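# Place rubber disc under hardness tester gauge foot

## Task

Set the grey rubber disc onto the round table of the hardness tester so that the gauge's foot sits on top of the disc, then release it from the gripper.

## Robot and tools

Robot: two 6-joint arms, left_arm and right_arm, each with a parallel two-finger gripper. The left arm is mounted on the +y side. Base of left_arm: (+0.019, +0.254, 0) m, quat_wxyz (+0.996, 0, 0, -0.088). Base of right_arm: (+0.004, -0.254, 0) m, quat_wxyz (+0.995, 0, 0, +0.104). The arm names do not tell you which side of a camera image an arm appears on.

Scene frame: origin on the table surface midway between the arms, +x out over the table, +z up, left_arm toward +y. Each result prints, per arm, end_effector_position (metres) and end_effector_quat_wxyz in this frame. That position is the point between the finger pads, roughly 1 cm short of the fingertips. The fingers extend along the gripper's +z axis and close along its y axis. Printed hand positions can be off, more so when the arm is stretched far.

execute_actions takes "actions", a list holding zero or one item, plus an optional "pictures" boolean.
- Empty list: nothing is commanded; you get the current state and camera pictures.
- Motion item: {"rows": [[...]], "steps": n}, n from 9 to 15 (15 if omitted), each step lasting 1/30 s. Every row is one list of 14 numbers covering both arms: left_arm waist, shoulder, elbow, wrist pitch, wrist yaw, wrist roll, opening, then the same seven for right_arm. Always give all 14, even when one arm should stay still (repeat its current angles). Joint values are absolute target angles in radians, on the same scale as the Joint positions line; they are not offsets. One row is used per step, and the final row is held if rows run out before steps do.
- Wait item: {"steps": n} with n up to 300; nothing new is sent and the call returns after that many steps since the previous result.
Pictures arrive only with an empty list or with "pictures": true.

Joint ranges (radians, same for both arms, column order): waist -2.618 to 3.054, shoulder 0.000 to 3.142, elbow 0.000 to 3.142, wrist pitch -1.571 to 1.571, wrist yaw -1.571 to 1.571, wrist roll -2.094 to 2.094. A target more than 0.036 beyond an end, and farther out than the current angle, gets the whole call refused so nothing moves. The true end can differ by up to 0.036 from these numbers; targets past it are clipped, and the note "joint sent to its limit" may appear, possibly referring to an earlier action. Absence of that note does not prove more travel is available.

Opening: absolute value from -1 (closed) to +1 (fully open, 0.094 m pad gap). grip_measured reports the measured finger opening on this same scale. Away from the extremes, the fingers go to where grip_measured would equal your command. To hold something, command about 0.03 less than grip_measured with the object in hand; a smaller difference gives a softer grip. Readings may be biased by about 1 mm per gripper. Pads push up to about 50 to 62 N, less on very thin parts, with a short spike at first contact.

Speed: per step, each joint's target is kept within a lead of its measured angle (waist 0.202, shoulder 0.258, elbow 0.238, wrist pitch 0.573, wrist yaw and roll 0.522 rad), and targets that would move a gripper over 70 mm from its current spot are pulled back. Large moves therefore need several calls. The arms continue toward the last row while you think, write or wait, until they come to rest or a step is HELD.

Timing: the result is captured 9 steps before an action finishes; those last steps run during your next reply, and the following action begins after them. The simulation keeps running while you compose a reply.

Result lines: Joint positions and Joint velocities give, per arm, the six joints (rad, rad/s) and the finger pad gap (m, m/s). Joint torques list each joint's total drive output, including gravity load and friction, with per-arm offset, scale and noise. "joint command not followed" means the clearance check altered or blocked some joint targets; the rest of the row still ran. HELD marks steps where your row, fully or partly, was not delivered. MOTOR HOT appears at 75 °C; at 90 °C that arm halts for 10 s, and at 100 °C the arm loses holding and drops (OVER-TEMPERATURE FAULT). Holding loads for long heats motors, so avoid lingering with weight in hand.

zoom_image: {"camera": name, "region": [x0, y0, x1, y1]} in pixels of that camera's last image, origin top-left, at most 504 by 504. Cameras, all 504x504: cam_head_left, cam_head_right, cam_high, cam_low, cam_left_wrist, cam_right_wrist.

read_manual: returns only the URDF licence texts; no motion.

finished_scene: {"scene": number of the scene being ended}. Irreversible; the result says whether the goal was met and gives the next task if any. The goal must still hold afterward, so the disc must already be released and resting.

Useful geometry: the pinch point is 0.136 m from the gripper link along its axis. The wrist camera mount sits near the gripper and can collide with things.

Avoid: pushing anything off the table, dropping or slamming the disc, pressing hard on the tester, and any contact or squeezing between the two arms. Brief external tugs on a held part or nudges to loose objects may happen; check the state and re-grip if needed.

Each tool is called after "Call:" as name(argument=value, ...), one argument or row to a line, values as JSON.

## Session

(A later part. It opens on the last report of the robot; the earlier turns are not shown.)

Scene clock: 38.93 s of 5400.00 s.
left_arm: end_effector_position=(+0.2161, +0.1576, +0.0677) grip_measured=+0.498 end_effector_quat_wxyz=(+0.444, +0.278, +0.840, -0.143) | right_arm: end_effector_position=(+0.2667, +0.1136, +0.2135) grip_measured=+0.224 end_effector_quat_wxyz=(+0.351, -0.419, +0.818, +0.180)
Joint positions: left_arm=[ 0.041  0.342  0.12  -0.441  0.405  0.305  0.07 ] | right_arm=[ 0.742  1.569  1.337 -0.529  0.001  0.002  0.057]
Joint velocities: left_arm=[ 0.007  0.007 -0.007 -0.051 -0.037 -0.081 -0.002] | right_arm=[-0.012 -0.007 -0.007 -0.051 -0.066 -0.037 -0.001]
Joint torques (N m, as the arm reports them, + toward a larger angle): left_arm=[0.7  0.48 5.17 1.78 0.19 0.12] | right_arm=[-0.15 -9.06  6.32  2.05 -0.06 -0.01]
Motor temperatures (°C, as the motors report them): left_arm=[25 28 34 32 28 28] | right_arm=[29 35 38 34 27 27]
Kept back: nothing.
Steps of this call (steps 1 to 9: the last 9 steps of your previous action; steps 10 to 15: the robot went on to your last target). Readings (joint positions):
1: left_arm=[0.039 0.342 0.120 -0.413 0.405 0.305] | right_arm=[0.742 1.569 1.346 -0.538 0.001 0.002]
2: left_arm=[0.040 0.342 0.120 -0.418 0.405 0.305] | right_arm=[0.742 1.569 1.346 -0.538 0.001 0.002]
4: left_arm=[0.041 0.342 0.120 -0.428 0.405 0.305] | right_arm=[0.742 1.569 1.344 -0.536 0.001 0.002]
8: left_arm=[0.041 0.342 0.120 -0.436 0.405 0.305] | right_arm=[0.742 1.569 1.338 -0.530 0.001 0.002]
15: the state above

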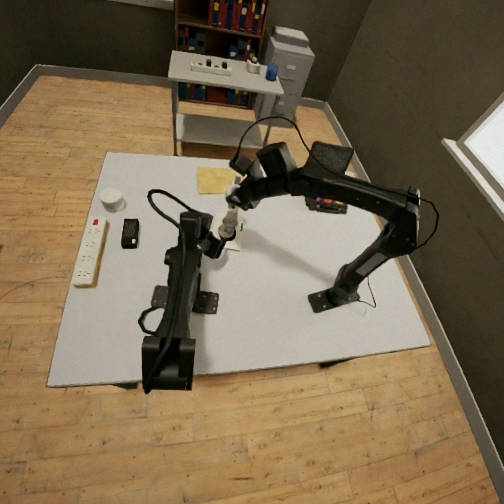

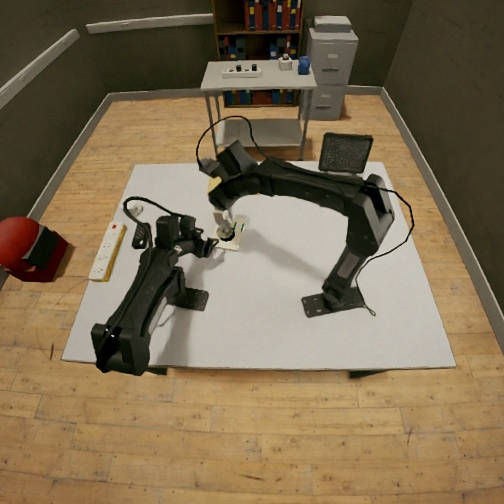

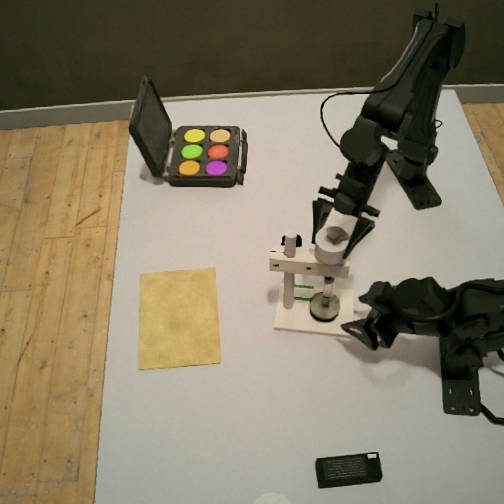

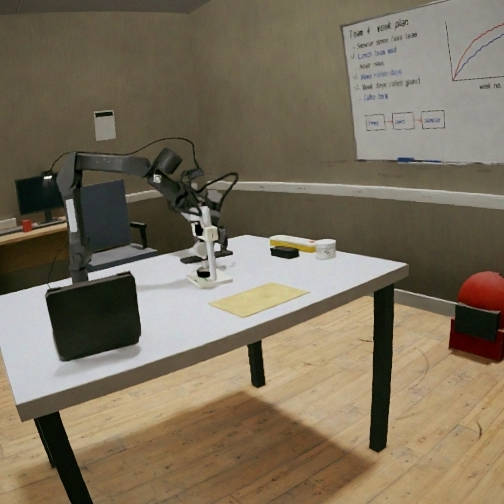

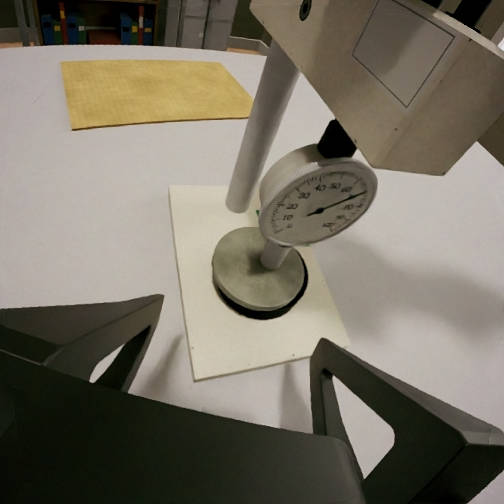

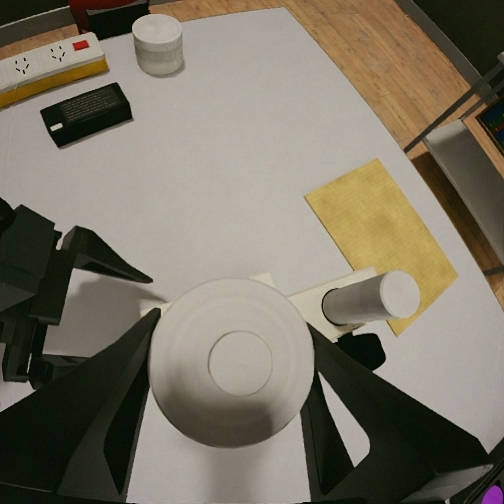

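Gauge reads 70; release and back off.

Call:
execute_actions(
  actions=[
    {"rows":[[0.05,0.32,0.1,-0.46,0.405,0.315,0.5,0.74,1.55,1.33,-0.51,0,0,0.18],[0.05,0.32,0.1,-0.46,0.405,0.315,0.5,0.74,1.555,1.33,-0.52,0,0,0.23],[0.05,0.32,0.1,-0.46,0.405,0.315,0.5,0.74,1.555,1.33,-0.525,0,0,0.29],[0.05,0.32,0.1,-0.46,0.405,0.315,0.5,0.74,1.555,1.33,-0.53,0,0,0.36],[0.05,0.32,0.1,-0.46,0.405,0.315,0.5,0.74,1.555,1.33,-0.53,0,0,0.43],[0.05,0.32,0.1,-0.46,0.405,0.315,0.5,0.74,1.55,1.33,-0.535,0,0,0.5],[0.05,0.32,0.1,-0.46,0.405,0.315,0.5,0.74,1.54,1.33,-0.545,0,0,0.5],[0.05,0.32,0.1,-0.46,0.405,0.315,0.5,0.74,1.525,1.325,-0.56,0,0,0.5],[0.05,0.32,0.1,-0.46,0.405,0.315,0.5,0.74,1.505,1.32,-0.58,0,0,0.5],[0.05,0.32,0.1,-0.46,0.405,0.315,0.5,0.74,1.485,1.315,-0.6,0,0,0.5],[0.05,0.32,0.1,-0.46,0.405,0.315,0.5,0.74,1.46,1.31,-0.62,0,0,0.5],[0.05,0.32,0.1,-0.46,0.405,0.315,0.5,0.74,1.435,1.3,-0.64,0,0,0.5],[0.05,0.32,0.1,-0.46,0.405,0.315,0.5,0.74,1.41,1.29,-0.66,0,0,0.5],[0.05,0.32,0.1,-0.46,0.405,0.315,0.5,0.74,1.385,1.28,-0.68,0,0,0.5],[0.05,0.32,0.1,-0.46,0.405,0.315,0.5,0.74,1.36,1.27,-0.7,0,0,0.5]],"steps":15},
  ],
)

Call:
execute_actions(
  actions=[
    {"rows":[[0.05,0.32,0.1,-0.46,0.405,0.315,0.5,0.74,1.335,1.26,-0.72,0,0,0.5],[0.05,0.32,0.1,-0.46,0.405,0.315,0.5,0.74,1.31,1.25,-0.74,0,0,0.5],[0.05,0.32,0.1,-0.46,0.405,0.315,0.5,0.74,1.285,1.24,-0.755,0,0,0.5],[0.05,0.32,0.1,-0.46,0.405,0.315,0.5,0.74,1.265,1.23,-0.77,0,0,0.5],[0.05,0.32,0.1,-0.46,0.405,0.315,0.5,0.74,1.245,1.22,-0.78,0,0,0.5],[0.05,0.32,0.1,-0.46,0.405,0.315,0.5,0.74,1.23,1.215,-0.79,0,0,0.5],[0.05,0.32,0.1,-0.46,0.405,0.315,0.5,0.74,1.22,1.21,-0.79,0,0,0.5]],"steps":10},
  ],
)

Call:
execute_actions(
  actions=[
    {"steps":12},
  ],
  pictures=true,
)

Scene clock: 40.47 s of 5400.00 s.
left_arm: end_effector_position=(+0.2160, +0.1576, +0.0675) grip_measured=+0.498 end_effector_quat_wxyz=(+0.443, +0.278, +0.840, -0.143) | right_arm: end_effector_position=(+0.2665, +0.1133, +0.2132) grip_measured=+0.467 end_effector_quat_wxyz=(+0.350, -0.419, +0.818, +0.180)
Joint positions: left_arm=[ 0.041  0.342  0.12  -0.442  0.405  0.305  0.07 ] | right_arm=[ 0.742  1.569  1.337 -0.531  0.001  0.002  0.069]
Joint velocities: left_arm=[-0.007 -0.012 -0.002 -0.022 -0.037  0.066  0.001] | right_arm=[-0.012 -0.007 -0.007  0.022 -0.066  0.037  0.062]
Joint torques (N m, as the arm reports them, + toward a larger angle): left_arm=[0.7  0.49 5.17 1.73 0.19 0.11] | right_arm=[-0.13 -8.6   6.34  1.64 -0.05 -0.02]
Motor temperatures (°C, as the motors report them): left_arm=[25 28 34 32 28 28] | right_arm=[29 35 37 34 27 27]
Steps of this call (steps 1 to 15: the robot went on to your last target; steps 16 to 40: nothing new was sent; steps 41 to 46: the first 6 steps of this action). Readings (joint positions):
41: left_arm=[0.041 0.342 0.120 -0.442 0.405 0.305] | right_arm=[0.742 1.569 1.337 -0.529 0.001 0.002]
42: left_arm=[0.041 0.342 0.120 -0.442 0.405 0.305] | right_arm=[0.742 1.569 1.337 -0.529 0.001 0.002]
44: left_arm=[0.041 0.342 0.120 -0.442 0.405 0.305] | right_arm=[0.742 1.569 1.337 -0.529 0.001 0.002]
46: the state above

Scene clock: 40.80 s of 5400.00 s.
left_arm: end_effector_position=(+0.2160, +0.1576, +0.0675) grip_measured=+0.498 end_effector_quat_wxyz=(+0.443, +0.278, +0.840, -0.143) | right_arm: end_effector_position=(+0.2403, +0.0767, +0.2279) grip_measured=+0.499 end_effector_quat_wxyz=(+0.340, -0.421, +0.823, +0.174)
Joint positions: left_arm=[ 0.041  0.342  0.12  -0.442  0.405  0.305  0.07 ] | right_arm=[ 0.742  1.418  1.275 -0.644  0.001  0.002  0.07 ]
Joint velocities: left_arm=[-0.017 -0.007  0.002 -0.066  0.007 -0.022 -0.001] | right_arm=[-0.002 -0.847 -0.232 -0.491  0.066  0.007  0.   ]
Joint torques (N m, as the arm reports them, + toward a larger angle): left_arm=[0.69 0.48 5.17 1.74 0.19 0.12] | right_arm=[-0.07 -8.33  6.61  1.65 -0.06 -0.02]
Motor temperatures (°C, as the motors report them): left_arm=[25 28 34 32 28 28] | right_arm=[29 35 37 34 27 27]
Steps of this call (steps 1 to 9: the last 9 steps of your previous action; step 10: the first step of this action). Readings (joint positions):
10: the state above

Scene clock: 41.20 s of 5400.00 s.
left_arm: end_effector_position=(+0.2160, +0.1576, +0.0675) grip_measured=+0.498 end_effector_quat_wxyz=(+0.443, +0.278, +0.840, -0.143) | right_arm: end_effector_position=(+0.2098, +0.0340, +0.2476) grip_measured=+0.499 end_effector_quat_wxyz=(+0.340, -0.421, +0.823, +0.174)
Joint positions: left_arm=[ 0.041  0.342  0.12  -0.442  0.405  0.305  0.07 ] | right_arm=[ 0.742  1.233  1.217 -0.771  0.001  0.002  0.07 ]
Joint velocities: left_arm=[-0.002  0.002 -0.022 -0.066 -0.081 -0.051 -0.001] | right_arm=[-0.002 -0.027 -0.081 -0.125  0.037  0.007  0.   ]
Joint torques (N m, as the arm reports them, + toward a larger angle): left_arm=[0.69 0.49 5.17 1.74 0.18 0.12] | right_arm=[-0.14 -4.77  6.51  1.65 -0.06 -0.02]
Motor temperatures (°C, as the motors report them): left_arm=[25 28 34 32 28 28] | right_arm=[29 35 37 34 27 27]
Kept back: nothing.
Steps of this call (steps 1 to 9: the last 9 steps of your previous action; steps 10 to 12: the robot went on to your last target). Readings (joint positions):
1: left_arm=[0.041 0.342 0.120 -0.442 0.405 0.305] | right_arm=[0.742 1.389 1.267 -0.661 0.001 0.002]
2: left_arm=[0.041 0.342 0.120 -0.442 0.405 0.305] | right_arm=[0.742 1.359 1.260 -0.677 0.001 0.002]
4: left_arm=[0.041 0.342 0.120 -0.442 0.405 0.305] | right_arm=[0.742 1.304 1.245 -0.707 0.001 0.002]
8: left_arm=[0.041 0.342 0.120 -0.442 0.405 0.305] | right_arm=[0.742 1.237 1.224 -0.754 0.001 0.002]
12: the state above

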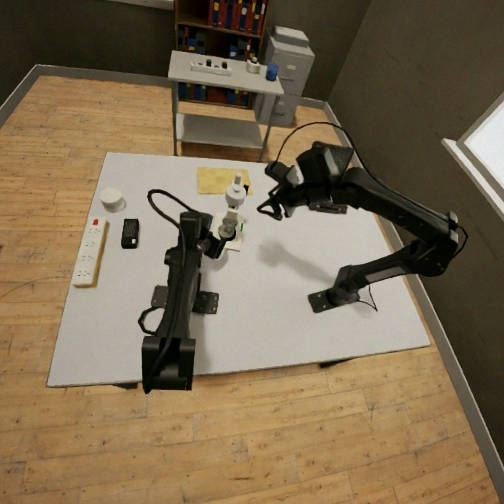

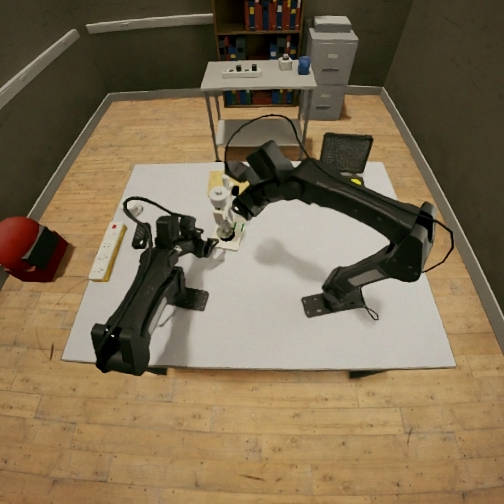

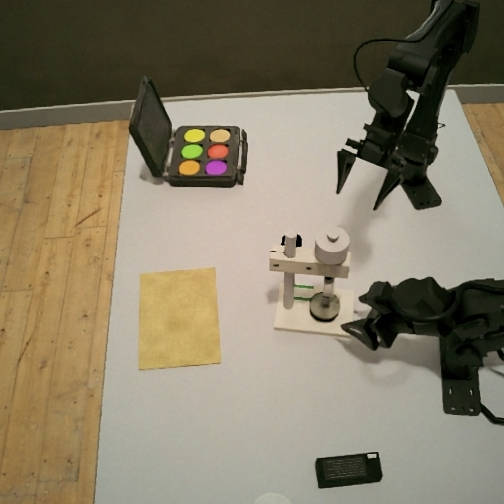

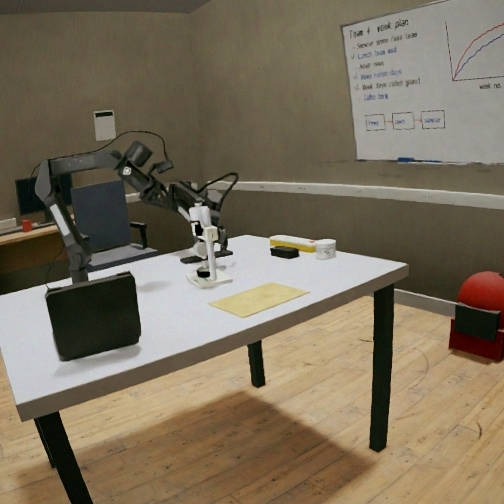

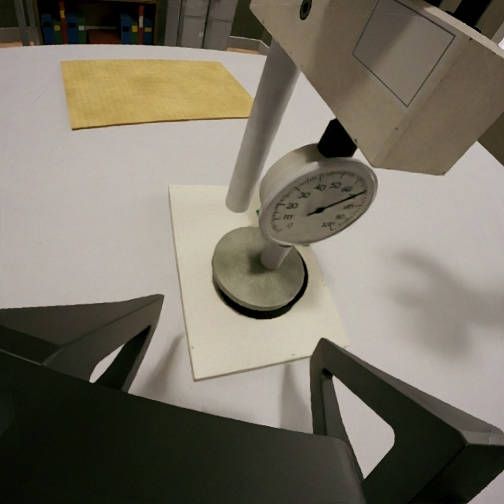

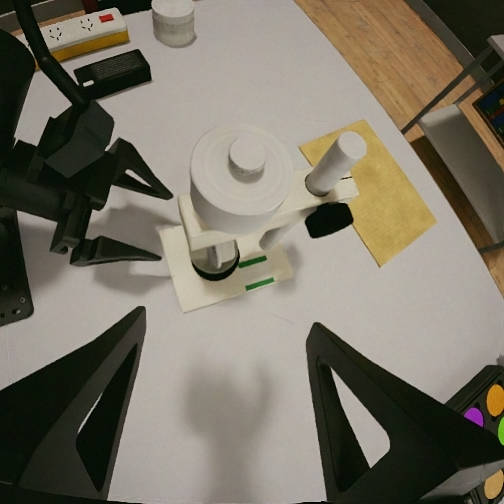

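Call:
finished_scene(
  scene=2,
)

The scene is finished: the task was done.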